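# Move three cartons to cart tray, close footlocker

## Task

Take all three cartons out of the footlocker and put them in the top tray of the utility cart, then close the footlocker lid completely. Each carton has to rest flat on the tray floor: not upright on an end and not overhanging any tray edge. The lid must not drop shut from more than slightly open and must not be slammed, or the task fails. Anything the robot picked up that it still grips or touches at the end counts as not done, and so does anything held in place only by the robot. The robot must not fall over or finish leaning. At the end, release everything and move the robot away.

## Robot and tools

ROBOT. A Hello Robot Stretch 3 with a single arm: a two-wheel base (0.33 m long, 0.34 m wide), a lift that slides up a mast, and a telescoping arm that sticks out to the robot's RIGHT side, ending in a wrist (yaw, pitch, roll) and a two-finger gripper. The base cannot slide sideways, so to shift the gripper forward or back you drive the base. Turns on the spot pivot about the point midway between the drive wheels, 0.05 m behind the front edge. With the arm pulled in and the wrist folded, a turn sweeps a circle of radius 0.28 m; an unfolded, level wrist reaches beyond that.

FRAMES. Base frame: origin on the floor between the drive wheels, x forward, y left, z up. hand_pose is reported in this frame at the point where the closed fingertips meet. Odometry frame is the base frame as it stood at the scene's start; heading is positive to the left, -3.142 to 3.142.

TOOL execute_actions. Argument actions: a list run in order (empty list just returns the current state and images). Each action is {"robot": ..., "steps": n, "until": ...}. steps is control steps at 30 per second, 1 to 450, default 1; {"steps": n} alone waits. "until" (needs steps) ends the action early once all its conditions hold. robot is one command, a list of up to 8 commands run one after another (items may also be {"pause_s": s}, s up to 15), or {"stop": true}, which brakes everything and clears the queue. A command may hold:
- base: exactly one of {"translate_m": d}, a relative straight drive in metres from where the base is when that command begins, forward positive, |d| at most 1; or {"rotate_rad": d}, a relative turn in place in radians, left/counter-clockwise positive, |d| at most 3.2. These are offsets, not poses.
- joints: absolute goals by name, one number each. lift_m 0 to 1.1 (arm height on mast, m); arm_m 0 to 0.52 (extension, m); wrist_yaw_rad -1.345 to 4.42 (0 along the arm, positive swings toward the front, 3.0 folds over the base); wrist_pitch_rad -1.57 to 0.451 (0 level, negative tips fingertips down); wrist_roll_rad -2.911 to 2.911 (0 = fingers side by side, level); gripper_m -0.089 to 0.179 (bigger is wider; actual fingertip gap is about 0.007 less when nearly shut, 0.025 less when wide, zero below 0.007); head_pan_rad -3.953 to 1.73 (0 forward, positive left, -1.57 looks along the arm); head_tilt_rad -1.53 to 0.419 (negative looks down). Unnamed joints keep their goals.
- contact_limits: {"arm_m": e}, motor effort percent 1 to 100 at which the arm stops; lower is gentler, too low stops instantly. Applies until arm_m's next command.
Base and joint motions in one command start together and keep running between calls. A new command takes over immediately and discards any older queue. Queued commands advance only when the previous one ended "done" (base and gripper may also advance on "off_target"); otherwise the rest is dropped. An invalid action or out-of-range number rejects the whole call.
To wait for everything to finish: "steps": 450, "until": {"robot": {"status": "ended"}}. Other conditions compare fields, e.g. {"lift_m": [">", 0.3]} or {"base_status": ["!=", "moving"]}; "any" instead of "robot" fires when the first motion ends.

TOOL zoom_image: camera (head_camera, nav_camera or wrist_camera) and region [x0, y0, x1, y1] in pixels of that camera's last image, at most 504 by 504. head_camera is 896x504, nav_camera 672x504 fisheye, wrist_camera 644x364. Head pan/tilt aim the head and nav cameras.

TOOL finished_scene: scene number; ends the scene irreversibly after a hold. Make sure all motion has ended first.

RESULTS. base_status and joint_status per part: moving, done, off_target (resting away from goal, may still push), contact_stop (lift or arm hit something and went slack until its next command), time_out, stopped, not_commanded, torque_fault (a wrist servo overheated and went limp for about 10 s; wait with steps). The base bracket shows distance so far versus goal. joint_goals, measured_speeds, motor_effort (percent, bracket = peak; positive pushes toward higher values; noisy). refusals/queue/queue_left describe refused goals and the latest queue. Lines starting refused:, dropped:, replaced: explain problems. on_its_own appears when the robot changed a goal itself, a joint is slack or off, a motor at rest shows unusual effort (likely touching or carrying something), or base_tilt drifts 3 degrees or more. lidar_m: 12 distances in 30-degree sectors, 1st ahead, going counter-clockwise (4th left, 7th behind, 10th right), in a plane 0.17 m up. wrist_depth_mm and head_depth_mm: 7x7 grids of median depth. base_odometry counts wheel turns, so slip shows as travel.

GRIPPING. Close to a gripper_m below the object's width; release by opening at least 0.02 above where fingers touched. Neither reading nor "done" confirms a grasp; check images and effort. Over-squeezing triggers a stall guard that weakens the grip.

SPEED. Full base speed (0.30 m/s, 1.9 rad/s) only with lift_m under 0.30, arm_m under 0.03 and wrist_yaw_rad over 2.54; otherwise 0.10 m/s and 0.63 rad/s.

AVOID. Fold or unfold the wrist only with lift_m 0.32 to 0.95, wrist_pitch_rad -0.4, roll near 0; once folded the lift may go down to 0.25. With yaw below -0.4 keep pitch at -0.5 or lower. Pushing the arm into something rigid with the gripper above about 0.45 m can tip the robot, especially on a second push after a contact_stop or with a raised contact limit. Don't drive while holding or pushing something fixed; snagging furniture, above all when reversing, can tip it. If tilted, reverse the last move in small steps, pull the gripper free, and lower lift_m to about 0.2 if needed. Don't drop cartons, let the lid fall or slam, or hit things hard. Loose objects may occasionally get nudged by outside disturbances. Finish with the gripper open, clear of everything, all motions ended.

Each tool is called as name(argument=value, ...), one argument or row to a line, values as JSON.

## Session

execute_actions(
  actions=[],
)

Scene clock: 0.00 s.
robot.base_odometry: x=+0.000 y=+0.000 heading=+0.000 (m, m, rad; robot's odometry frame)
robot.turned_by_wheels: +0.000 (rad since the last result)
robot.turned_by_imu: +0.000 (rad since the last result)
robot.base_tilt: forward=+0.0 right=+1.6 (deg)
robot.lidar_m: 1.31 1.35 1.66 2.09 2.94 2.06 1.84 2.43 2.03 1.41 1.76 1.46
robot.head_depth_mm: 1403 1379 1374 1363 1361 1353 1341 / 1360 1351 1345 1342 1337 1327 1318 / 1341 1326 1319 1316 1307 1301 1297 / 1308 1296 1293 1291 1281 1275 1270 / 1285 1275 1273 1261 1263 1250 1244 / 1259 1252 1246 1242 1233 1232 1222 / 1248 1248 1236 1231 1228 1225 1216
robot.base_status: not_commanded
robot.joint_positions: lift_m=+0.414 arm_m=-0.002 wrist_yaw_rad=+2.830 wrist_pitch_rad=-0.551 wrist_roll_rad=+0.008 gripper_m=+0.037 head_pan_rad=+0.017 head_tilt_rad=-0.017
robot.joint_goals: lift_m=+0.414 arm_m=-0.002 wrist_yaw_rad=+2.830 wrist_pitch_rad=-0.551 wrist_roll_rad=+0.008 gripper_m=+0.037 head_pan_rad=+0.017 head_tilt_rad=-0.017
robot.joint_status: lift_m=not_commanded arm_m=not_commanded wrist_yaw_rad=not_commanded wrist_pitch_rad=not_commanded wrist_roll_rad=not_commanded gripper_m=not_commanded head_pan_rad=not_commanded head_tilt_rad=not_commanded
robot.measured_speeds: translate_m=+0.000 rotate_rad=+0.000 lift_m=+0.000 arm_m=+0.000 wrist_yaw_rad=+0.000 wrist_pitch_rad=+0.000 wrist_roll_rad=+0.000 head_pan_rad=+0.000 head_tilt_rad=+0.000
robot: refusals=0 queue=idle queue_left=0
robot.motor_effort: left_wheel=-1 right_wheel=-1 lift_m=+40 arm_m=-1 wrist_yaw_rad=-1 wrist_pitch_rad=+6 wrist_roll_rad=+0 gripper_m=+0 head_pan_rad=+0 head_tilt_rad=+3 (%)
robot.hand_pose: x=+0.0418 y=+0.0525 z=+0.3980 quat_wxyz=(+0.296, +0.704, +0.084, +0.640) (m; robot's base frame)
robot.wrist_depth_mm: - - - - - - - / - - - - - - - / - 937 944 957 971 944 955 / 753 778 787 784 772 773 795 / 659 - 692 660 670 679 674 / 566 555 - 590 602 575 584 / 504 522 - 506 509 514 518
pictures: head_camera (sideways: a quarter turn clockwise sets it upright), nav_camera (sideways: a quarter turn counterclockwise sets it upright), wrist_camera
Images, in order (width x height): head_camera 896x504, nav_camera 672x504, wrist_camera 644x364.

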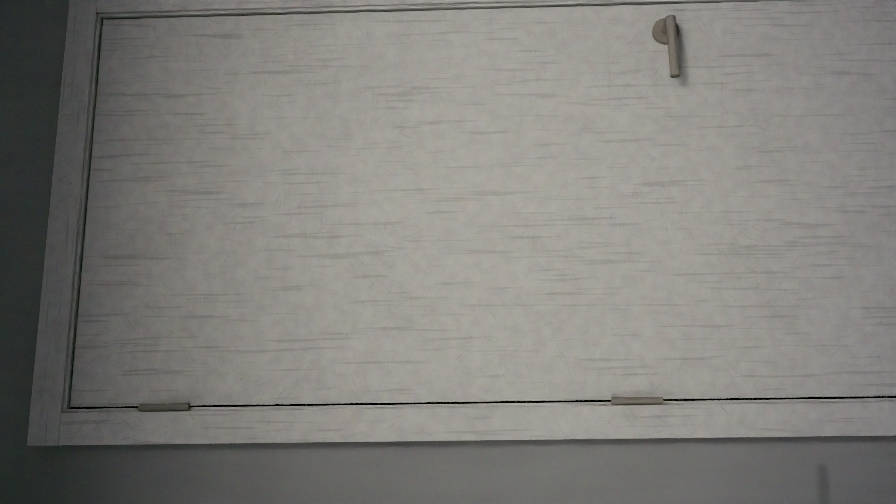

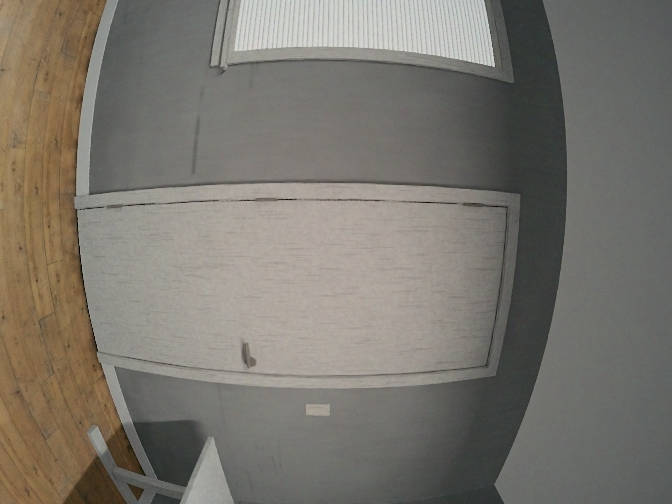

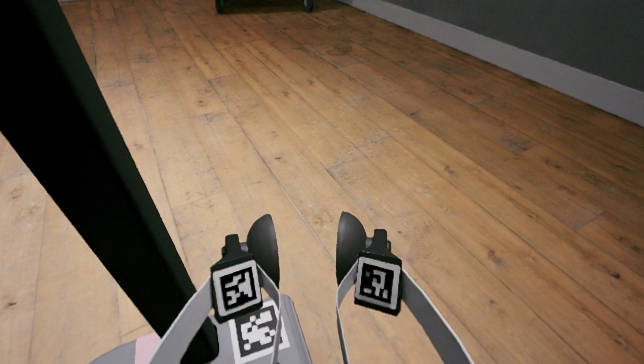

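execute_actions(
  actions=[
    {"robot":{"joints":{"head_pan_rad":-3.3,"head_tilt_rad":-0.55,"lift_m":0.295,"wrist_pitch_rad":-0.4}},"steps":200,"until":{"robot":{"status":"ended"}}},
  ],
)

Scene clock: 7.70 s.
robot.base_odometry: x=+0.000 y=+0.000 heading=+0.000 (m, m, rad; robot's odometry frame)
robot.turned_by_wheels: +0.000 (rad since the last result)
robot.turned_by_imu: +0.001 (rad since the last result)
robot.base_tilt: forward=+0.0 right=+1.6 (deg)
robot.lidar_m: 1.31 1.35 1.66 2.08 2.94 2.05 1.83 2.43 2.02 1.41 1.75 1.47
robot.head_depth_mm: 2468 2688 2960 2678 2001 1607 1338 / 2369 2580 2829 2666 2013 1605 1343 / 2292 2485 2702 2668 2007 1606 1337 / 2204 2377 2560 2215 2006 1611 1335 / 2138 2312 2473 2165 2001 1612 1343 / 2075 2218 2400 2061 2014 1608 1345 / 2002 2161 2320 2284 2009 1607 1334
robot.base_status: not_commanded
robot.joint_positions: lift_m=+0.296 arm_m=-0.002 wrist_yaw_rad=+2.830 wrist_pitch_rad=-0.419 wrist_roll_rad=+0.008 gripper_m=+0.037 head_pan_rad=-3.293 head_tilt_rad=-0.543
robot.joint_goals: lift_m=+0.295 arm_m=-0.002 wrist_yaw_rad=+2.830 wrist_pitch_rad=-0.400 wrist_roll_rad=+0.008 gripper_m=+0.037 head_pan_rad=-3.300 head_tilt_rad=-0.550
robot.joint_status: lift_m=done arm_m=not_commanded wrist_yaw_rad=not_commanded wrist_pitch_rad=done wrist_roll_rad=not_commanded gripper_m=not_commanded head_pan_rad=done head_tilt_rad=done
robot.measured_speeds: translate_m=+0.000 rotate_rad=+0.000 lift_m=+0.000 arm_m=+0.000 wrist_yaw_rad=+0.000 wrist_pitch_rad=+0.000 wrist_roll_rad=+0.000 head_pan_rad=+0.000 head_tilt_rad=+0.000
robot: refusals=0 queue=done queue_left=0
robot.motor_effort: left_wheel=-1(1) right_wheel=-1(1) lift_m=+25(41) arm_m=+0(0) wrist_yaw_rad=+0(0) wrist_pitch_rad=+8(7) wrist_roll_rad=+0(0) gripper_m=+0(1) head_pan_rad=-3(40) head_tilt_rad=-4(27) (%)
robot.hand_pose: x=+0.0475 y=+0.0703 z=+0.3080 quat_wxyz=(+0.253, +0.708, +0.037, +0.658) (m; robot's base frame)
robot.wrist_depth_mm: - - - - - - - / - - - - - - - / - - - - - - - / - 736 749 746 750 744 748 / 583 604 630 607 618 602 605 / 507 - - 508 526 510 513 / 444 - - 439 438 435 436
pictures: head_camera (sideways: a quarter turn clockwise sets it upright), nav_camera (sideways: a quarter turn counterclockwise sets it upright), wrist_camera
Images, in order (width x height): head_camera 896x504, nav_camera 672x504, wrist_camera 644x364.

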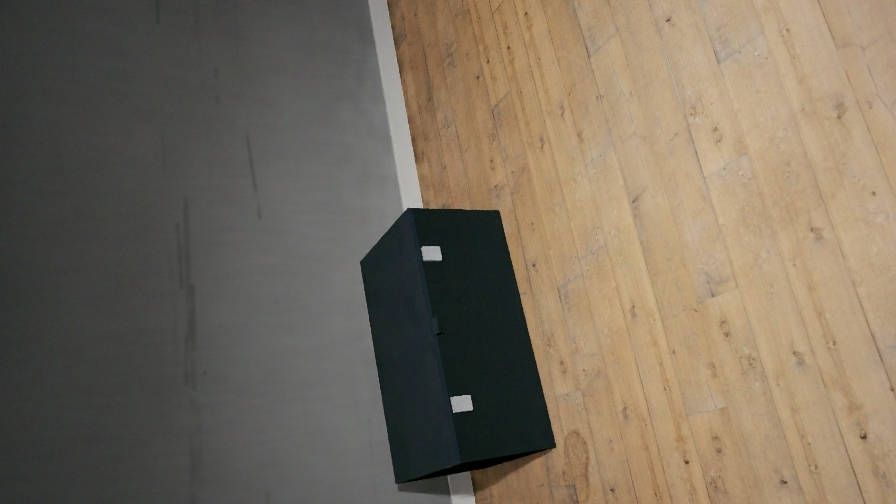

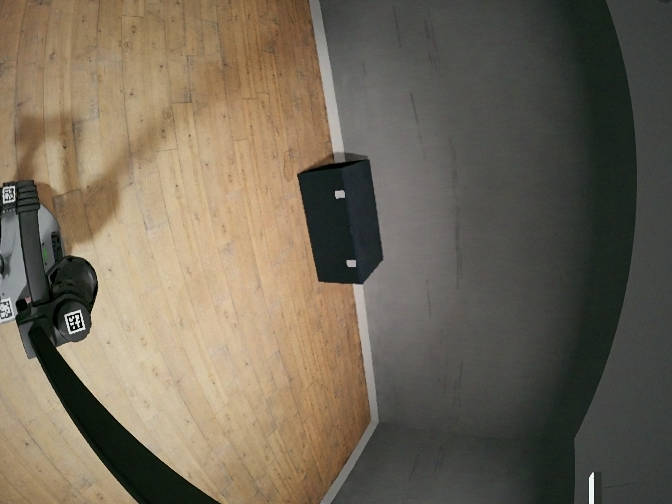

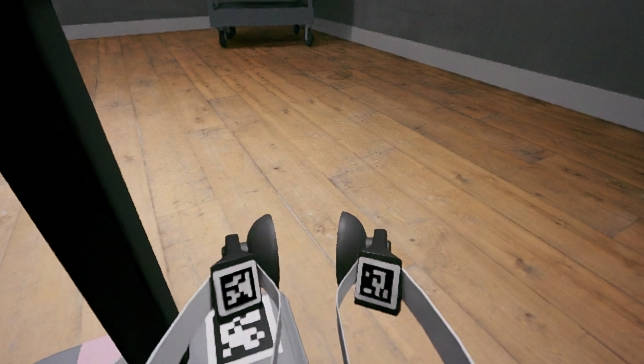

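execute_actions(
  actions=[
    {"robot":[{"base":{"rotate_rad":3.05},"joints":{"head_pan_rad":-1.57,"head_tilt_rad":-1.05}},{"base":{"translate_m":1.0}},{"base":{"translate_m":0.62}},{"base":{"rotate_rad":1.91}}],"steps":450,"until":{"robot":{"status":"ended"}}},
  ],
)

Scene clock: 61.93 s.
robot.base_odometry: x=-1.613 y=+0.148 heading=-1.323 (m, m, rad; robot's odometry frame)
robot.turned_by_wheels: +4.960 (rad since the last result)
robot.turned_by_imu: +4.857 (rad since the last result)
robot.base_tilt: forward=+0.0 right=+1.6 (deg)
robot.lidar_m: 2.30 2.28 2.95 2.88 2.55 2.53 2.46 0.45 0.33 0.31 0.32 0.44
robot.head_depth_mm: 840 993 1210 1116 985 1176 1116 / 840 990 1204 1097 983 1175 1142 / 837 987 1203 1094 979 1119 - / 834 986 1197 1091 978 1047 - / 834 981 1195 1091 975 1101 1112 / 831 979 1188 1091 975 1076 1108 / 827 975 1187 1087 975 1050 1109
robot.base_status: done (rotate_rad +1.9099 of +1.9100)
robot.joint_positions: lift_m=+0.296 arm_m=-0.002 wrist_yaw_rad=+2.830 wrist_pitch_rad=-0.418 wrist_roll_rad=+0.008 gripper_m=+0.037 head_pan_rad=-1.576 head_tilt_rad=-1.038
robot.joint_goals: lift_m=+0.295 arm_m=-0.002 wrist_yaw_rad=+2.830 wrist_pitch_rad=-0.400 wrist_roll_rad=+0.008 gripper_m=+0.037 head_pan_rad=-1.570 head_tilt_rad=-1.050
robot.joint_status: lift_m=done arm_m=not_commanded wrist_yaw_rad=not_commanded wrist_pitch_rad=done wrist_roll_rad=not_commanded gripper_m=not_commanded head_pan_rad=done head_tilt_rad=done
robot.measured_speeds: translate_m=+0.000 rotate_rad=+0.000 lift_m=+0.000 arm_m=+0.000 wrist_yaw_rad=+0.000 wrist_pitch_rad=+0.000 wrist_roll_rad=+0.000 head_pan_rad=+0.000 head_tilt_rad=+0.000
robot: refusals=0 queue=done queue_left=0
robot.motor_effort: left_wheel=-3(9) right_wheel=+2(12) lift_m=+25(24) arm_m=+0(1) wrist_yaw_rad=-1(0) wrist_pitch_rad=+7(8) wrist_roll_rad=+0(0) gripper_m=+0(0) head_pan_rad=+3(42) head_tilt_rad=-6(30) (%)
robot.hand_pose: x=+0.0476 y=+0.0703 z=+0.3082 quat_wxyz=(+0.253, +0.708, +0.037, +0.658) (m; robot's base frame)
robot.wrist_depth_mm: - - - - - - - / - - - - - - - / - - - - - - - / - 741 739 755 738 747 755 / 577 601 633 615 603 603 610 / 502 - - 503 529 506 508 / 448 - - 441 439 438 435
pictures: head_camera (sideways: a quarter turn clockwise sets it upright), nav_camera (sideways: a quarter turn counterclockwise sets it upright), wrist_camera
Images, in order (width x height): head_camera 896x504, nav_camera 672x504, wrist_camera 644x364.

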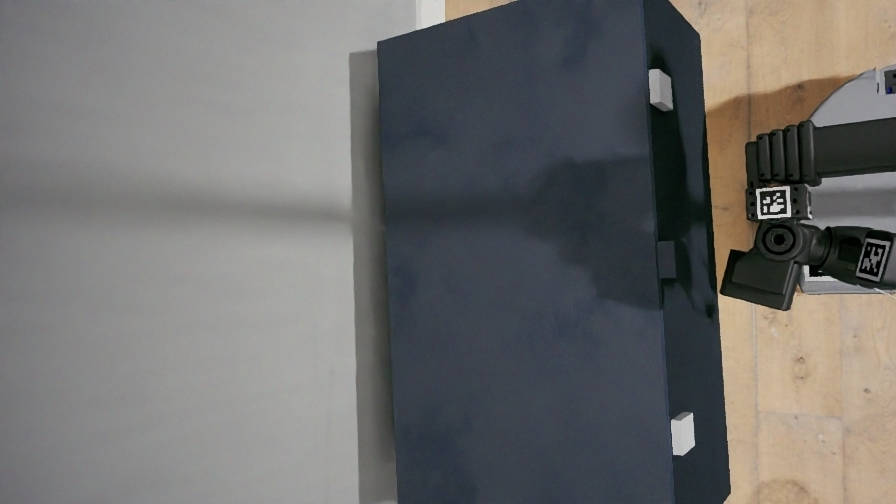

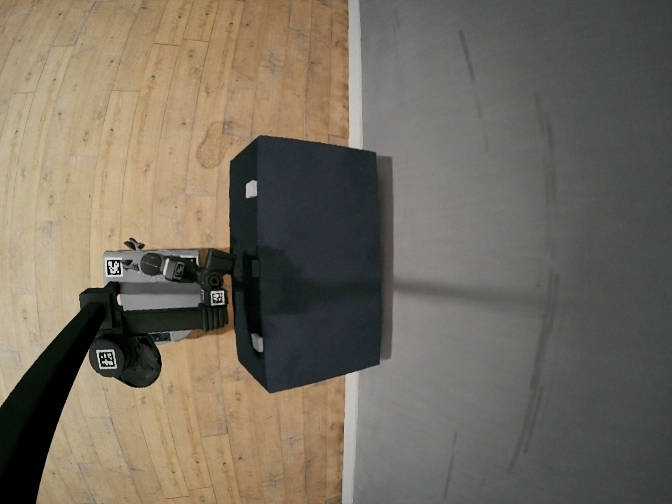

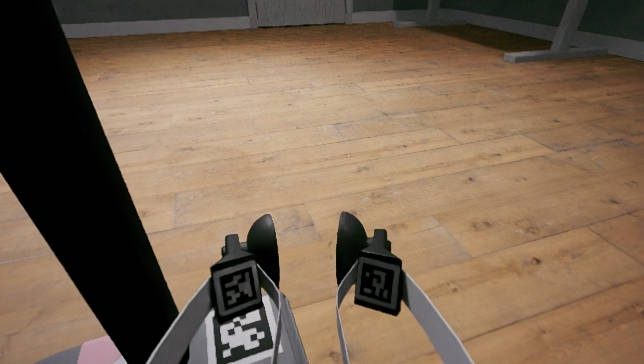

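execute_actions(
  actions=[
    {"robot":{"joints":{"lift_m":0.54,"gripper_m":0.09},"base":{"rotate_rad":0.025}},"steps":100,"until":{"robot":{"lift_m":[">",0.42]}}},
    {"robot":{"joints":{"wrist_yaw_rad":0,"wrist_pitch_rad":-1.25,"wrist_roll_rad":0,"arm_m":0.09}},"steps":200,"until":{"robot":{"status":"ended"}}},
  ],
)

Scene clock: 86.13 s.
robot.base_odometry: x=-1.613 y=+0.148 heading=-1.299 (m, m, rad; robot's odometry frame)
robot.turned_by_wheels: +0.025 (rad since the last result)
robot.turned_by_imu: +0.026 (rad since the last result)
robot.base_tilt: forward=+0.0 right=+1.6 (deg)
robot.lidar_m: 2.30 2.28 2.94 2.88 2.63 2.52 2.46 0.44 0.32 0.31 0.33 0.45
robot.head_depth_mm: 833 983 1195 1098 980 1176 1115 / 834 983 1191 1097 994 - - / 834 979 1201 1093 1008 1171 - / 835 984 1197 1091 993 1177 1155 / 837 983 1198 1089 977 1122 1111 / 833 985 1201 1090 970 1094 1108 / 835 981 1200 1087 973 1075 1104
robot.base_status: done (rotate_rad +0.0249 of +0.0250)
robot.joint_positions: lift_m=+0.539 arm_m=+0.090 wrist_yaw_rad=+0.003 wrist_pitch_rad=-1.251 wrist_roll_rad=+0.003 gripper_m=+0.090 head_pan_rad=-1.576 head_tilt_rad=-1.038
robot.joint_goals: lift_m=+0.540 arm_m=+0.090 wrist_yaw_rad=+0.000 wrist_pitch_rad=-1.250 wrist_roll_rad=+0.000 gripper_m=+0.090 head_pan_rad=-1.570 head_tilt_rad=-1.050
robot.joint_status: lift_m=done arm_m=done wrist_yaw_rad=done wrist_pitch_rad=done wrist_roll_rad=done gripper_m=done head_pan_rad=done head_tilt_rad=done
robot.measured_speeds: translate_m=+0.000 rotate_rad=+0.000 lift_m=+0.000 arm_m=+0.000 wrist_yaw_rad=+0.000 wrist_pitch_rad=+0.000 wrist_roll_rad=+0.000 head_pan_rad=+0.000 head_tilt_rad=+0.000
robot: refusals=0 queue=done queue_left=0
robot.motor_effort: left_wheel=-3(9) right_wheel=+2(9) lift_m=+56(59) arm_m=+3(4) wrist_yaw_rad=-3(6) wrist_pitch_rad=+0(6) wrist_roll_rad=-1(2) gripper_m=+0(81) head_pan_rad=+3(3) head_tilt_rad=-5(6) (%)
robot.hand_pose: x=-0.0215 y=-0.2924 z=+0.4274 quat_wxyz=(+0.573, +0.414, -0.573, -0.414) (m; robot's base frame)
robot.wrist_depth_mm: 255 258 261 265 268 274 278 / 247 251 255 257 263 266 272 / 243 245 248 252 256 260 263 / 235 239 244 246 250 253 257 / 557 557 573 579 579 591 596 / 555 555 564 575 - 588 588 / 535 541 543 - 566 568 582
pictures: head_camera (sideways: a quarter turn clockwise sets it upright), nav_camera (sideways: a quarter turn counterclockwise sets it upright), wrist_camera
Images, in order (width x height): head_camera 896x504, nav_camera 672x504, wrist_camera 644x364.

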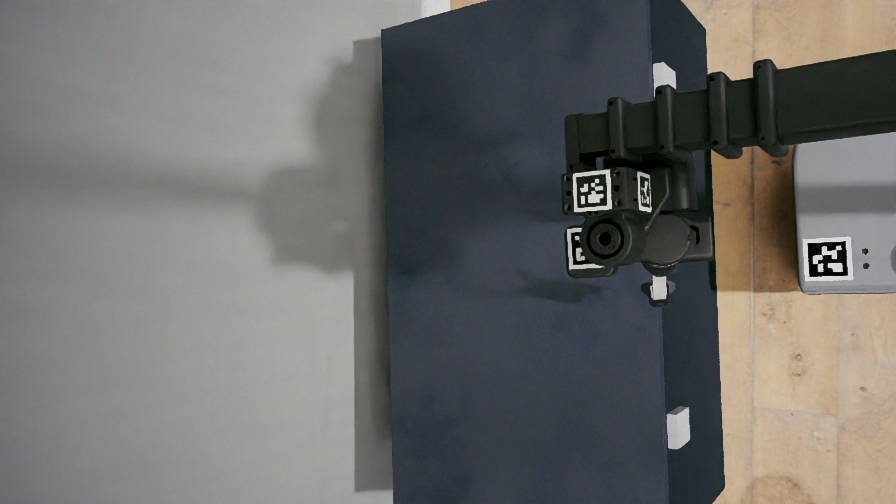

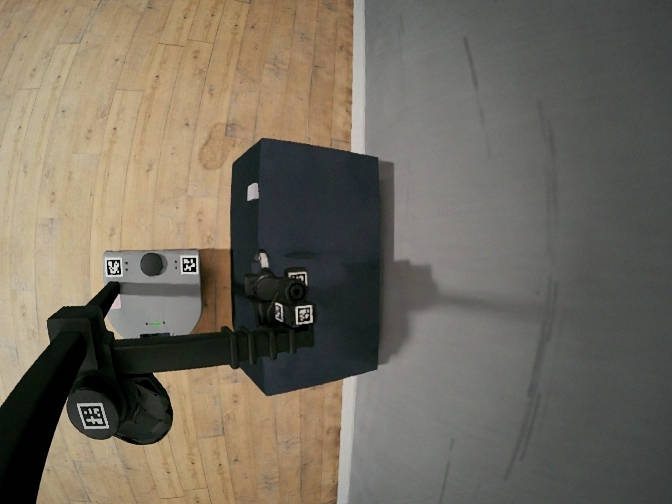

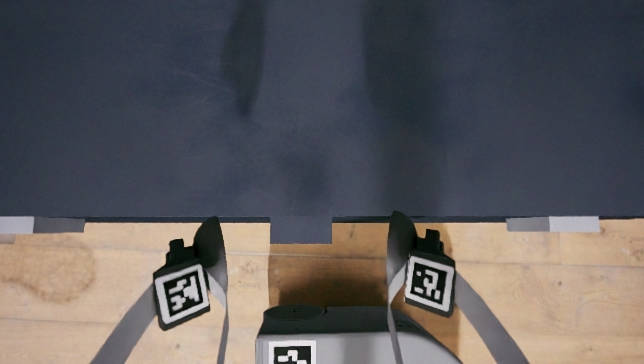

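execute_actions(
  actions=[
    {"robot":{"joints":{"lift_m":0.445,"arm_m":0.077},"base":{"translate_m":0.007}},"steps":100,"until":{"robot":{"status":"ended"}}},
  ],
)

Scene clock: 103.43 s.
robot.base_odometry: x=-1.611 y=+0.142 heading=-1.299 (m, m, rad; robot's odometry frame)
robot.turned_by_wheels: +0.000 (rad since the last result)
robot.turned_by_imu: +0.001 (rad since the last result)
robot.base_tilt: forward=-0.1 right=+1.6 (deg)
robot.lidar_m: 2.29 2.26 2.92 2.87 2.62 2.53 2.47 0.44 0.32 0.31 0.33 0.45
robot.head_depth_mm: 835 985 1199 1100 981 1178 1111 / 835 984 1197 1094 977 1085 - / 834 986 1193 1096 987 - - / 838 983 1200 1094 992 1167 1154 / 834 985 1196 1088 976 1121 1109 / 834 985 1196 1092 971 1096 1113 / 834 984 1201 1088 974 1076 1109
robot.base_status: done (translate_m +0.0070 of +0.0070)
robot.joint_positions: lift_m=+0.446 arm_m=+0.077 wrist_yaw_rad=+0.003 wrist_pitch_rad=-1.252 wrist_roll_rad=+0.003 gripper_m=+0.090 head_pan_rad=-1.576 head_tilt_rad=-1.038
robot.joint_goals: lift_m=+0.445 arm_m=+0.077 wrist_yaw_rad=+0.000 wrist_pitch_rad=-1.250 wrist_roll_rad=+0.000 gripper_m=+0.090 head_pan_rad=-1.570 head_tilt_rad=-1.050
robot.joint_status: lift_m=done arm_m=done wrist_yaw_rad=done wrist_pitch_rad=done wrist_roll_rad=done gripper_m=done head_pan_rad=done head_tilt_rad=done
robot.measured_speeds: translate_m=+0.000 rotate_rad=+0.000 lift_m=+0.000 arm_m=+0.000 wrist_yaw_rad=+0.000 wrist_pitch_rad=+0.000 wrist_roll_rad=+0.000 head_pan_rad=+0.000 head_tilt_rad=+0.000
robot: refusals=0 queue=done queue_left=0
robot.motor_effort: left_wheel=-3(5) right_wheel=+2(7) lift_m=+24(57) arm_m=-3(3) wrist_yaw_rad=-3(4) wrist_pitch_rad=+1(0) wrist_roll_rad=-1(1) gripper_m=+0(0) head_pan_rad=+3(3) head_tilt_rad=-6(6) (%)
robot.hand_pose: x=-0.0215 y=-0.2797 z=+0.3334 quat_wxyz=(+0.573, +0.414, -0.573, -0.415) (m; robot's base frame)
robot.wrist_depth_mm: 157 159 162 163 166 169 172 / 154 155 157 160 162 166 168 / 150 152 154 156 159 161 164 / 152 152 153 154 157 159 162 / 471 470 480 487 499 498 505 / 466 465 477 480 485 485 499 / 450 457 463 - - 482 489
pictures: head_camera (sideways: a quarter turn clockwise sets it upright), nav_camera (sideways: a quarter turn counterclockwise sets it upright), wrist_camera
Images, in order (width x height): head_camera 896x504, nav_camera 672x504, wrist_camera 644x364.

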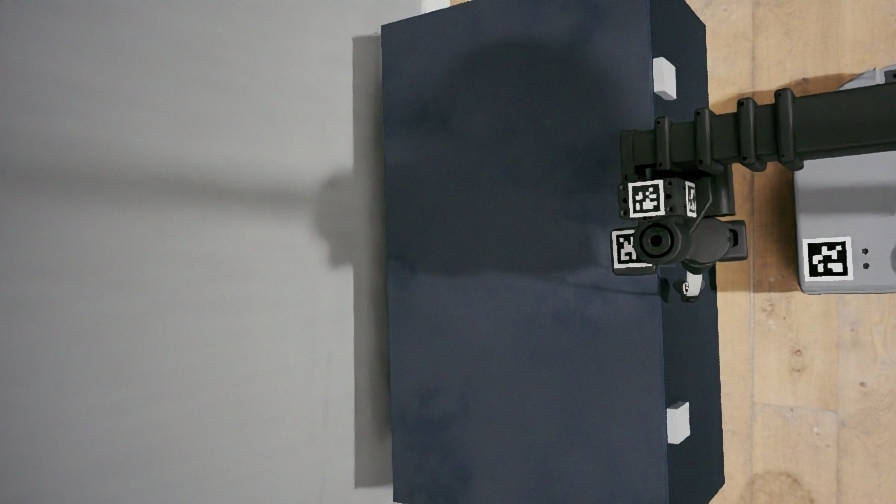

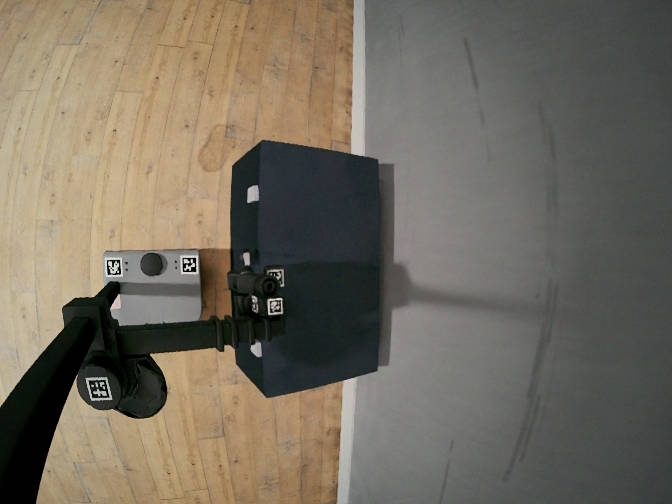

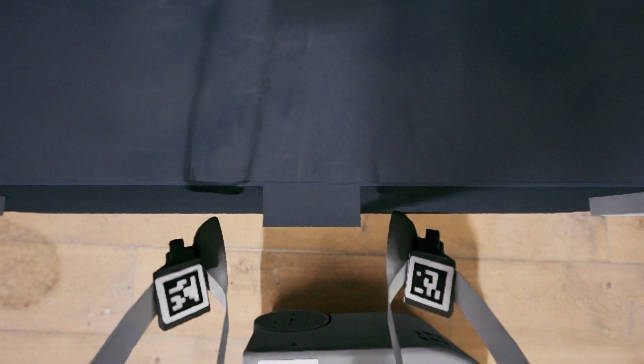

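execute_actions(
  actions=[
    {"robot":[{"joints":{"lift_m":0.43}},{"joints":{"arm_m":0.09},"contact_limits":{"arm_m":10}}],"steps":100,"until":{"robot":{"status":"ended"}}},
    {"robot":{"joints":{"gripper_m":0.055}},"steps":60,"until":{"robot":{"status":"ended"}}},
  ],
)

Scene clock: 112.20 s.
robot.base_odometry: x=-1.611 y=+0.142 heading=-1.299 (m, m, rad; robot's odometry frame)
robot.turned_by_wheels: +0.000 (rad since the last result)
robot.turned_by_imu: +0.001 (rad since the last result)
robot.base_tilt: forward=-0.1 right=+1.7 (deg)
robot.lidar_m: 2.29 2.27 2.93 2.88 2.62 2.53 2.47 0.44 0.32 0.31 0.33 0.45
robot.head_depth_mm: 835 985 1196 1095 980 1176 1116 / 837 982 1194 1100 979 1079 - / 834 982 1194 1096 993 - - / 834 984 1195 1092 990 1167 1158 / 835 983 1201 1089 977 1115 1107 / 834 981 1196 1089 974 1093 1108 / 835 984 1197 1087 975 1075 1108
robot.base_status: done (translate_m +0.0070 of +0.0070)
robot.joint_positions: lift_m=+0.430 arm_m=+0.090 wrist_yaw_rad=-0.001 wrist_pitch_rad=-1.252 wrist_roll_rad=+0.003 gripper_m=+0.055 head_pan_rad=-1.576 head_tilt_rad=-1.038
robot.joint_goals: lift_m=+0.430 arm_m=+0.090 wrist_yaw_rad=+0.000 wrist_pitch_rad=-1.250 wrist_roll_rad=+0.000 gripper_m=+0.055 head_pan_rad=-1.570 head_tilt_rad=-1.050
robot.joint_status: lift_m=done arm_m=done wrist_yaw_rad=done wrist_pitch_rad=done wrist_roll_rad=done gripper_m=done head_pan_rad=done head_tilt_rad=done
robot.measured_speeds: translate_m=+0.000 rotate_rad=+0.000 lift_m=+0.000 arm_m=+0.000 wrist_yaw_rad=+0.000 wrist_pitch_rad=+0.000 wrist_roll_rad=+0.000 head_pan_rad=+0.000 head_tilt_rad=+0.000
robot: refusals=0 queue=done queue_left=0
robot.motor_effort: left_wheel=-3(3) right_wheel=+5(5) lift_m=+25(26) arm_m=+3(3) wrist_yaw_rad=+1(4) wrist_pitch_rad=+1(1) wrist_roll_rad=-1(1) gripper_m=-4(79) head_pan_rad=+3(3) head_tilt_rad=-6(5) (%)
robot.contact_limits: arm_m 10 (drawing in: default 20, maximum 32; extending or still: default 26, maximum 43)
robot.hand_pose: x=-0.0217 y=-0.2920 z=+0.3183 quat_wxyz=(+0.572, +0.414, -0.574, -0.416) (m; robot's base frame)
robot.wrist_depth_mm: 141 143 145 147 149 152 155 / 138 139 142 144 147 148 150 / 135 136 139 141 142 145 147 / 132 133 135 137 139 141 144 / 453 457 205 143 481 482 494 / 442 448 - 467 - 479 485 / 438 442 448 - 462 468 473
pictures: head_camera (sideways: a quarter turn clockwise sets it upright), nav_camera (sideways: a quarter turn counterclockwise sets it upright), wrist_camera
Images, in order (width x height): head_camera 896x504, nav_camera 672x504, wrist_camera 644x364.

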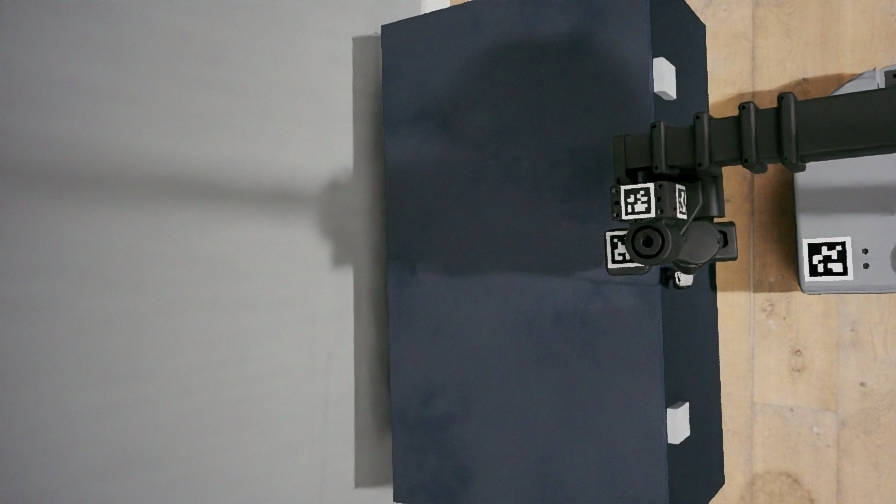

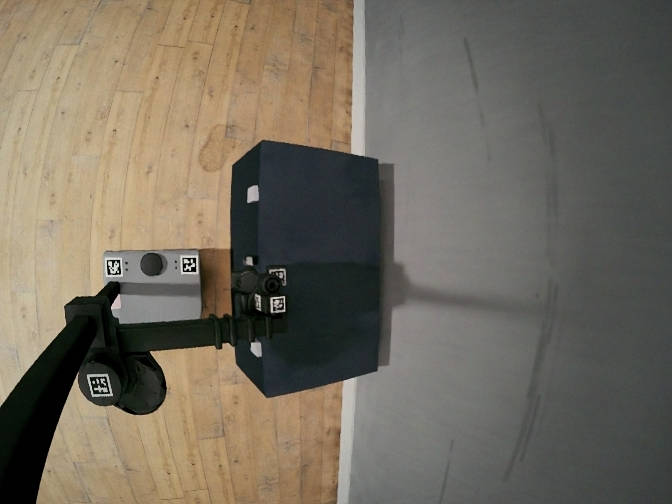

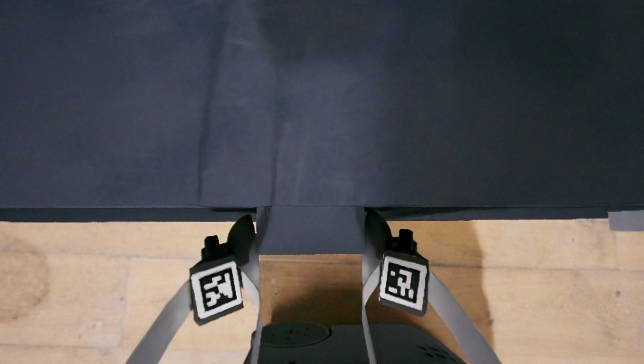

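execute_actions(
  actions=[
    {"robot":[{"joints":{"gripper_m":0.025}},{"joints":{"lift_m":0.549,"arm_m":0.108}},{"joints":{"lift_m":0.66,"arm_m":0.153}},{"joints":{"lift_m":0.734,"arm_m":0.166,"wrist_pitch_rad":-1.0}}],"steps":300,"until":{"robot":{"status":"ended"}}},
  ],
)

Scene clock: 144.07 s.
robot.base_odometry: x=-1.611 y=+0.142 heading=-1.299 (m, m, rad; robot's odometry frame)
robot.turned_by_wheels: +0.000 (rad since the last result)
robot.turned_by_imu: -0.002 (rad since the last result)
robot.base_tilt: forward=-0.1 right=+1.6 (deg)
robot.lidar_m: 2.29 2.27 2.93 2.88 2.61 2.54 2.46 0.44 0.33 0.31 0.33 0.45
robot.head_depth_mm: 835 983 1197 1010 - - - / 832 984 1146 - 1312 1175 1141 / 835 984 1129 - 1324 1167 - / 835 983 1160 - 1305 1136 1154 / 834 984 1199 1078 1320 1169 1111 / 835 986 1197 1097 1300 1165 1109 / 833 983 1195 1115 1186 1166 1108
robot.base_status: done (translate_m +0.0070 of +0.0070)
robot.joint_positions: lift_m=+0.733 arm_m=+0.166 wrist_yaw_rad=-0.004 wrist_pitch_rad=-1.042 wrist_roll_rad=+0.005 gripper_m=+0.025 head_pan_rad=-1.576 head_tilt_rad=-1.038
robot.joint_goals: lift_m=+0.734 arm_m=+0.166 wrist_yaw_rad=+0.000 wrist_pitch_rad=-1.000 wrist_roll_rad=+0.000 gripper_m=+0.025 head_pan_rad=-1.570 head_tilt_rad=-1.050
robot.joint_status: lift_m=done arm_m=done wrist_yaw_rad=done wrist_pitch_rad=done wrist_roll_rad=done gripper_m=done head_pan_rad=done head_tilt_rad=done
robot.measured_speeds: translate_m=+0.000 rotate_rad=+0.000 lift_m=+0.000 arm_m=+0.000 wrist_yaw_rad=+0.000 wrist_pitch_rad=+0.000 wrist_roll_rad=+0.000 head_pan_rad=+0.000 head_tilt_rad=+0.000
robot: refusals=0 queue=done queue_left=0
robot.motor_effort: left_wheel=-3(6) right_wheel=+3(11) lift_m=+60(70) arm_m=+4(14) wrist_yaw_rad=+4(10) wrist_pitch_rad=+17(87) wrist_roll_rad=-2(2) gripper_m=+0(87) head_pan_rad=+3(3) head_tilt_rad=-5(6) (%)
robot.hand_pose: x=-0.0220 y=-0.4191 z=+0.6387 quat_wxyz=(+0.611, +0.350, -0.615, -0.354) (m; robot's base frame)
robot.wrist_depth_mm: 608 608 598 595 590 592 587 / 435 444 450 466 478 490 655 / 230 232 234 238 240 244 250 / 156 159 160 160 166 167 171 / 483 632 762 146 774 611 823 / 479 617 715 621 753 613 772 / 460 609 555 601 567 547 717
pictures: head_camera (sideways: a quarter turn clockwise sets it upright), nav_camera (sideways: a quarter turn counterclockwise sets it upright), wrist_camera
Images, in order (width x height): head_camera 896x504, nav_camera 672x504, wrist_camera 644x364.

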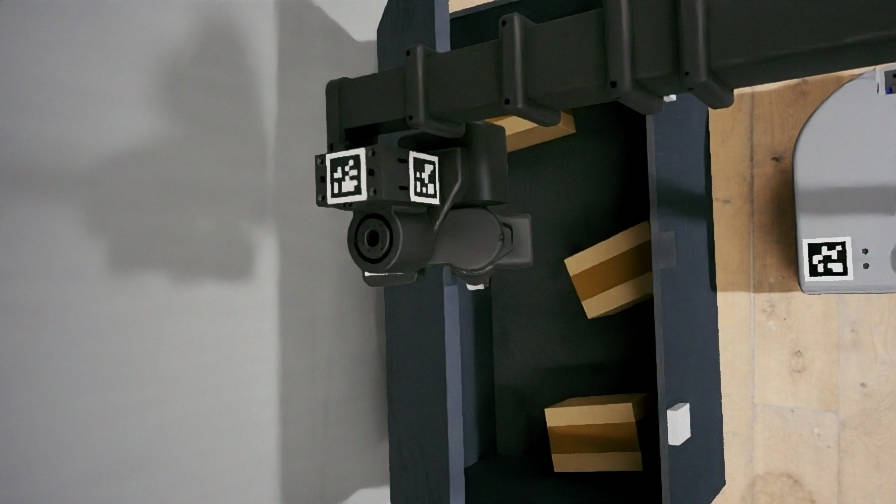

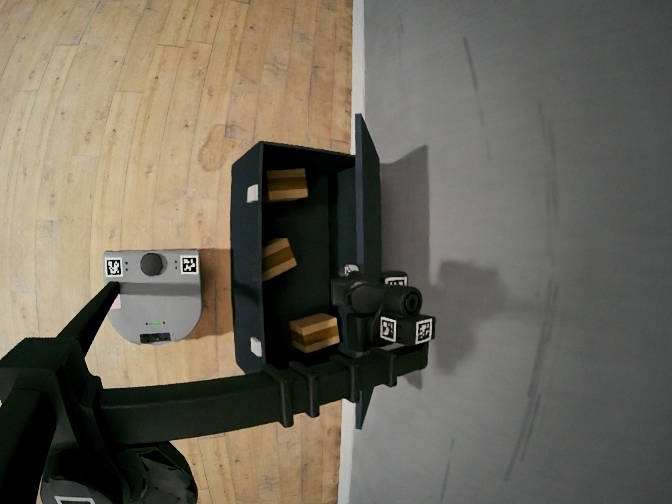

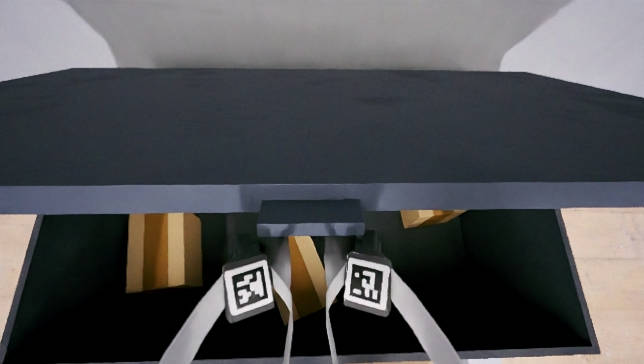

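execute_actions(
  actions=[
    {"robot":[{"joints":{"arm_m":0.21}},{"joints":{"lift_m":0.715,"wrist_pitch_rad":-0.76}}],"steps":300,"until":{"robot":{"status":"ended"}}},
  ],
)

Scene clock: 168.47 s.
robot.base_odometry: x=-1.611 y=+0.142 heading=-1.299 (m, m, rad; robot's odometry frame)
robot.turned_by_wheels: +0.000 (rad since the last result)
robot.turned_by_imu: +0.001 (rad since the last result)
robot.base_tilt: forward=+0.0 right=+1.6 (deg)
robot.lidar_m: 2.29 2.27 2.93 2.88 2.61 2.53 2.47 0.44 0.33 0.31 0.33 0.45
robot.head_depth_mm: 835 988 1166 1215 1139 - - / 834 983 1130 - 1305 1174 1140 / 836 984 1127 1403 1326 1169 - / 833 984 1125 1408 1322 1135 1153 / 833 982 1162 1283 1326 1172 1111 / 833 984 1157 1272 1299 1171 1109 / 834 984 1164 1212 1191 1167 1110
robot.base_status: done (translate_m +0.0070 of +0.0070)
robot.joint_positions: lift_m=+0.716 arm_m=+0.210 wrist_yaw_rad=-0.003 wrist_pitch_rad=-0.811 wrist_roll_rad=+0.005 gripper_m=+0.025 head_pan_rad=-1.576 head_tilt_rad=-1.038
robot.joint_goals: lift_m=+0.715 arm_m=+0.210 wrist_yaw_rad=+0.000 wrist_pitch_rad=-0.760 wrist_roll_rad=+0.000 gripper_m=+0.025 head_pan_rad=-1.570 head_tilt_rad=-1.050
robot.joint_status: lift_m=done arm_m=done wrist_yaw_rad=done wrist_pitch_rad=off_target wrist_roll_rad=done gripper_m=done head_pan_rad=done head_tilt_rad=done
robot.measured_speeds: translate_m=+0.000 rotate_rad=+0.000 lift_m=+0.000 arm_m=+0.000 wrist_yaw_rad=+0.000 wrist_pitch_rad=+0.000 wrist_roll_rad=+0.000 head_pan_rad=+0.000 head_tilt_rad=+0.000
robot: refusals=0 queue=dropped queue_left=0
robot.motor_effort: left_wheel=-3(3) right_wheel=+3(3) lift_m=+24(60) arm_m=+5(5) wrist_yaw_rad=+4(4) wrist_pitch_rad=+21(25) wrist_roll_rad=-2(2) gripper_m=+1(1) head_pan_rad=+3(3) head_tilt_rad=-6(5) (%)
robot.hand_pose: x=-0.0221 y=-0.5135 z=+0.6519 quat_wxyz=(+0.648, +0.277, -0.651, -0.281) (m; robot's base frame)
robot.wrist_depth_mm: 452 450 446 447 443 439 436 / 530 517 521 516 518 506 509 / 633 620 622 624 600 607 607 / 710 197 187 179 172 165 159 / 489 115 116 97 119 551 846 / 507 700 765 756 664 620 783 / 465 577 699 699 692 625 495
pictures: head_camera (sideways: a quarter turn clockwise sets it upright), nav_camera (sideways: a quarter turn counterclockwise sets it upright), wrist_camera
Images, in order (width x height): head_camera 896x504, nav_camera 672x504, wrist_camera 644x364.

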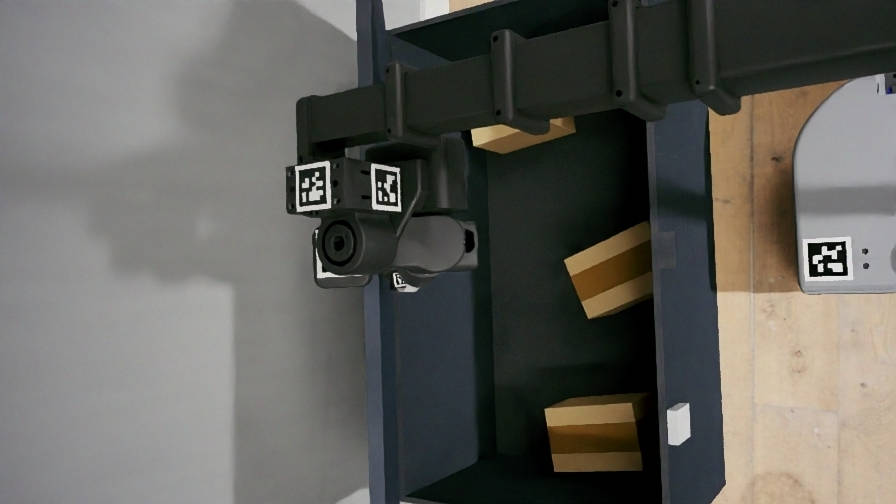

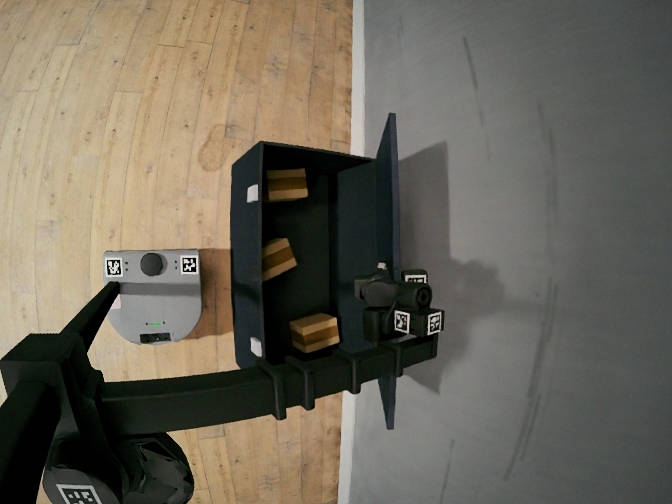

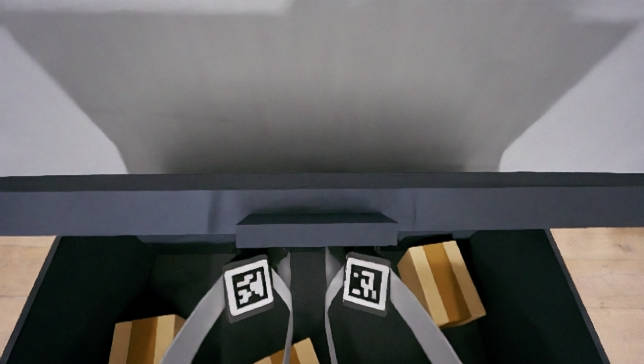

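execute_actions(
  actions=[
    {"robot":[{"joints":{"arm_m":0.333,"lift_m":0.78}},{"joints":{"arm_m":0.41,"lift_m":0.795}},{"joints":{"arm_m":0.435},"contact_limits":{"arm_m":10}}],"steps":300,"until":{"robot":{"status":"ended"}}},
  ],
)

Scene clock: 180.40 s.
robot.base_odometry: x=-1.611 y=+0.142 heading=-1.299 (m, m, rad; robot's odometry frame)
robot.turned_by_wheels: +0.000 (rad since the last result)
robot.turned_by_imu: +0.002 (rad since the last result)
robot.base_tilt: forward=-0.1 right=+1.6 (deg)
robot.lidar_m: 2.29 2.27 2.94 2.87 2.60 2.53 2.46 0.44 0.32 0.31 0.33 0.45
robot.head_depth_mm: 837 889 1038 - - - 1111 / 818 - - 1280 1285 1174 1144 / - 910 1051 1312 1323 1172 - / - 917 1046 1296 1322 1133 1150 / 833 868 1040 1285 1321 1170 1111 / 833 864 1034 1271 1311 1167 1109 / 835 862 1022 1210 1193 1166 1107
robot.base_status: done (translate_m +0.0070 of +0.0070)
robot.joint_positions: lift_m=+0.794 arm_m=+0.435 wrist_yaw_rad=-0.002 wrist_pitch_rad=-0.775 wrist_roll_rad=+0.005 gripper_m=+0.025 head_pan_rad=-1.576 head_tilt_rad=-1.038
robot.joint_goals: lift_m=+0.795 arm_m=+0.435 wrist_yaw_rad=+0.000 wrist_pitch_rad=-0.760 wrist_roll_rad=+0.000 gripper_m=+0.025 head_pan_rad=-1.570 head_tilt_rad=-1.050
robot.joint_status: lift_m=done arm_m=done wrist_yaw_rad=done wrist_pitch_rad=off_target wrist_roll_rad=done gripper_m=done head_pan_rad=done head_tilt_rad=done
robot.measured_speeds: translate_m=+0.000 rotate_rad=+0.000 lift_m=+0.000 arm_m=+0.000 wrist_yaw_rad=+0.000 wrist_pitch_rad=+0.000 wrist_roll_rad=+0.000 head_pan_rad=+0.000 head_tilt_rad=+0.000
robot: refusals=0 queue=done queue_left=0
robot.motor_effort: left_wheel=-3(3) right_wheel=+2(2) lift_m=+56(59) arm_m=+3(7) wrist_yaw_rad=+3(4) wrist_pitch_rad=+6(21) wrist_roll_rad=-2(2) gripper_m=-1(0) head_pan_rad=+3(3) head_tilt_rad=-4(6) (%)
robot.contact_limits: arm_m 10 (drawing in: default 20, maximum 32; extending or still: default 26, maximum 43)
robot.hand_pose: x=-0.0220 y=-0.7459 z=+0.7368 quat_wxyz=(+0.653, +0.266, -0.656, -0.269) (m; robot's base frame)
robot.wrist_depth_mm: 210 210 210 208 208 207 206 / 237 235 235 147 234 232 230 / 156 157 160 161 163 165 168 / 185 187 190 192 195 199 202 / 228 230 229 234 245 250 255 / 299 305 289 339 317 333 344 / 431 433 469 466 491 504 802
pictures: head_camera (sideways: a quarter turn clockwise sets it upright), nav_camera (sideways: a quarter turn counterclockwise sets it upright), wrist_camera
Images, in order (width x height): head_camera 896x504, nav_camera 672x504, wrist_camera 644x364.

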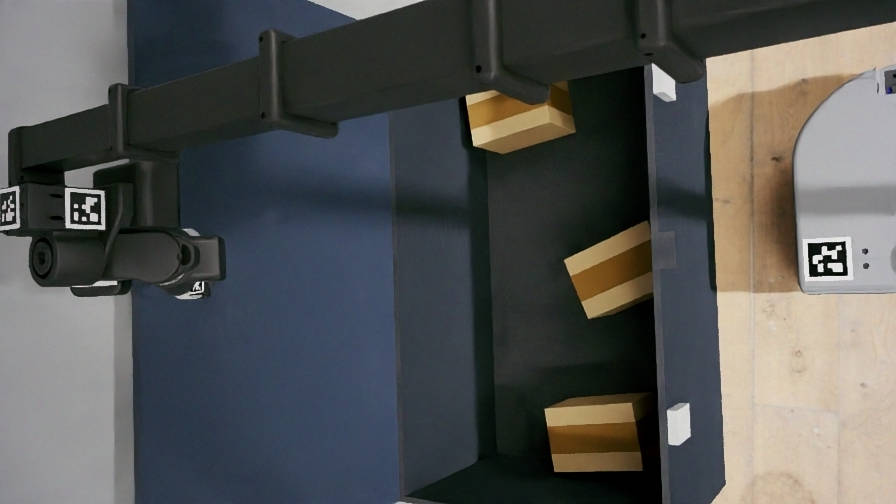

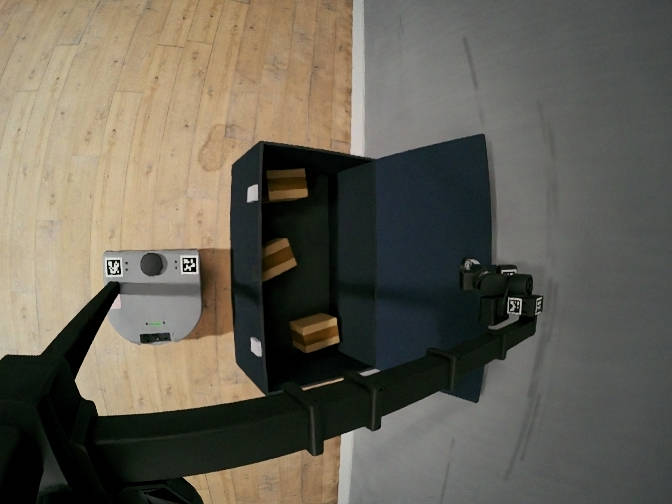

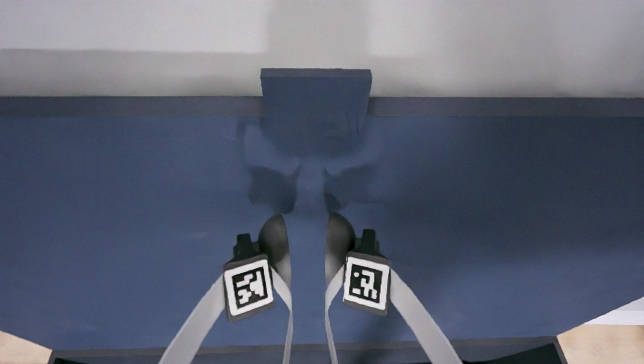

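execute_actions(
  actions=[
    {"robot":{"joints":{"arm_m":0.31}},"steps":100,"until":{"robot":{"arm_m":["<",0.39]}}},
    {"robot":{"joints":{"lift_m":0.62,"wrist_pitch_rad":-1.56,"gripper_m":0.16},"base":{"translate_m":0.02}},"steps":300,"until":{"robot":{"status":"ended"}}},
  ],
)

Scene clock: 206.70 s.
robot.base_odometry: x=-1.606 y=+0.122 heading=-1.298 (m, m, rad; robot's odometry frame)
robot.turned_by_wheels: +0.000 (rad since the last result)
robot.turned_by_imu: +0.001 (rad since the last result)
robot.base_tilt: forward=+0.0 right=+1.7 (deg)
robot.lidar_m: 2.27 2.25 2.94 2.87 2.59 2.55 2.49 0.44 0.33 0.31 0.33 0.45
robot.head_depth_mm: 837 924 1077 1232 1265 1144 1126 / 837 916 1069 1273 - - - / 836 915 1015 1356 1328 1167 - / 837 906 1015 1414 1321 1136 1151 / 835 902 1055 1284 1323 1169 1108 / 836 899 1046 1271 1280 1169 1111 / 833 894 1038 1216 1161 1156 1107
robot.base_status: done (translate_m +0.0200 of +0.0200)
robot.joint_positions: lift_m=+0.621 arm_m=+0.310 wrist_yaw_rad=-0.002 wrist_pitch_rad=-1.555 wrist_roll_rad=+0.004 gripper_m=+0.160 head_pan_rad=-1.576 head_tilt_rad=-1.038
robot.joint_goals: lift_m=+0.620 arm_m=+0.310 wrist_yaw_rad=+0.000 wrist_pitch_rad=-1.560 wrist_roll_rad=+0.000 gripper_m=+0.160 head_pan_rad=-1.570 head_tilt_rad=-1.050
robot.joint_status: lift_m=done arm_m=done wrist_yaw_rad=done wrist_pitch_rad=done wrist_roll_rad=done gripper_m=done head_pan_rad=done head_tilt_rad=done
robot.measured_speeds: translate_m=+0.000 rotate_rad=+0.000 lift_m=+0.000 arm_m=+0.000 wrist_yaw_rad=+0.000 wrist_pitch_rad=+0.000 wrist_roll_rad=+0.000 head_pan_rad=+0.000 head_tilt_rad=+0.000
robot: refusals=0 queue=done queue_left=0
robot.motor_effort: left_wheel=-2(3) right_wheel=+0(7) lift_m=+25(60) arm_m=-3(4) wrist_yaw_rad=+2(2) wrist_pitch_rad=-2(6) wrist_roll_rad=-1(2) gripper_m=+0(83) head_pan_rad=+3(3) head_tilt_rad=-7(5) (%)
robot.hand_pose: x=-0.0216 y=-0.4352 z=+0.5026 quat_wxyz=(+0.502, +0.495, -0.505, -0.498) (m; robot's base frame)
robot.wrist_depth_mm: 458 579 578 588 597 501 435 / 460 560 588 602 610 510 440 / 453 493 609 614 629 635 437 / 455 589 610 520 639 629 438 / 445 546 533 534 535 535 433 / 376 396 381 355 382 - 415 / 676 695 704 - 720 746 765
pictures: head_camera (sideways: a quarter turn clockwise sets it upright), nav_camera (sideways: a quarter turn counterclockwise sets it upright), wrist_camera
Images, in order (width x height): head_camera 896x504, nav_camera 672x504, wrist_camera 644x364.

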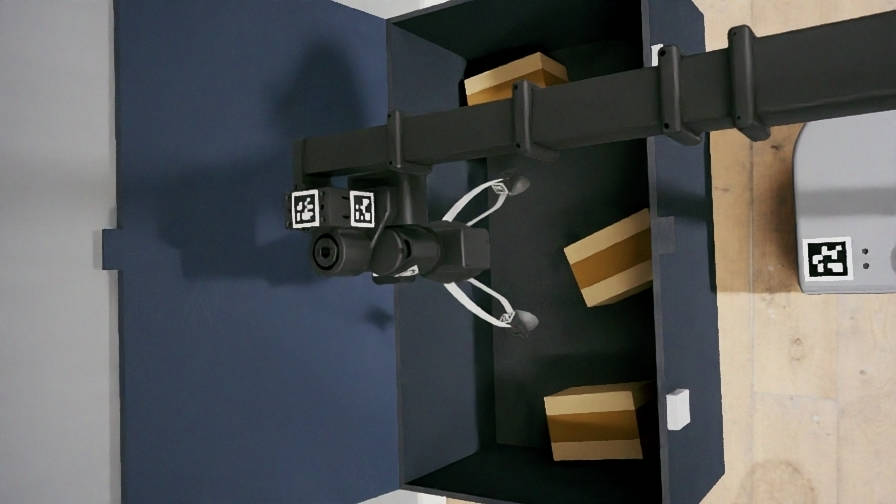

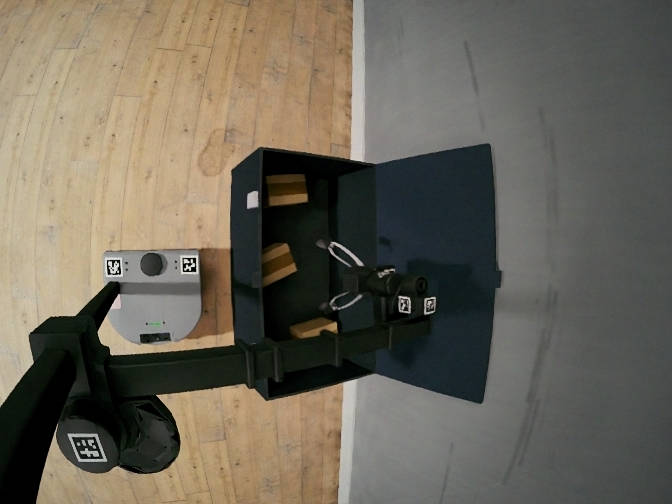

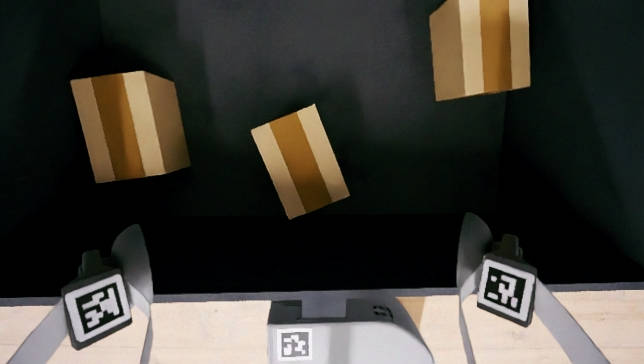

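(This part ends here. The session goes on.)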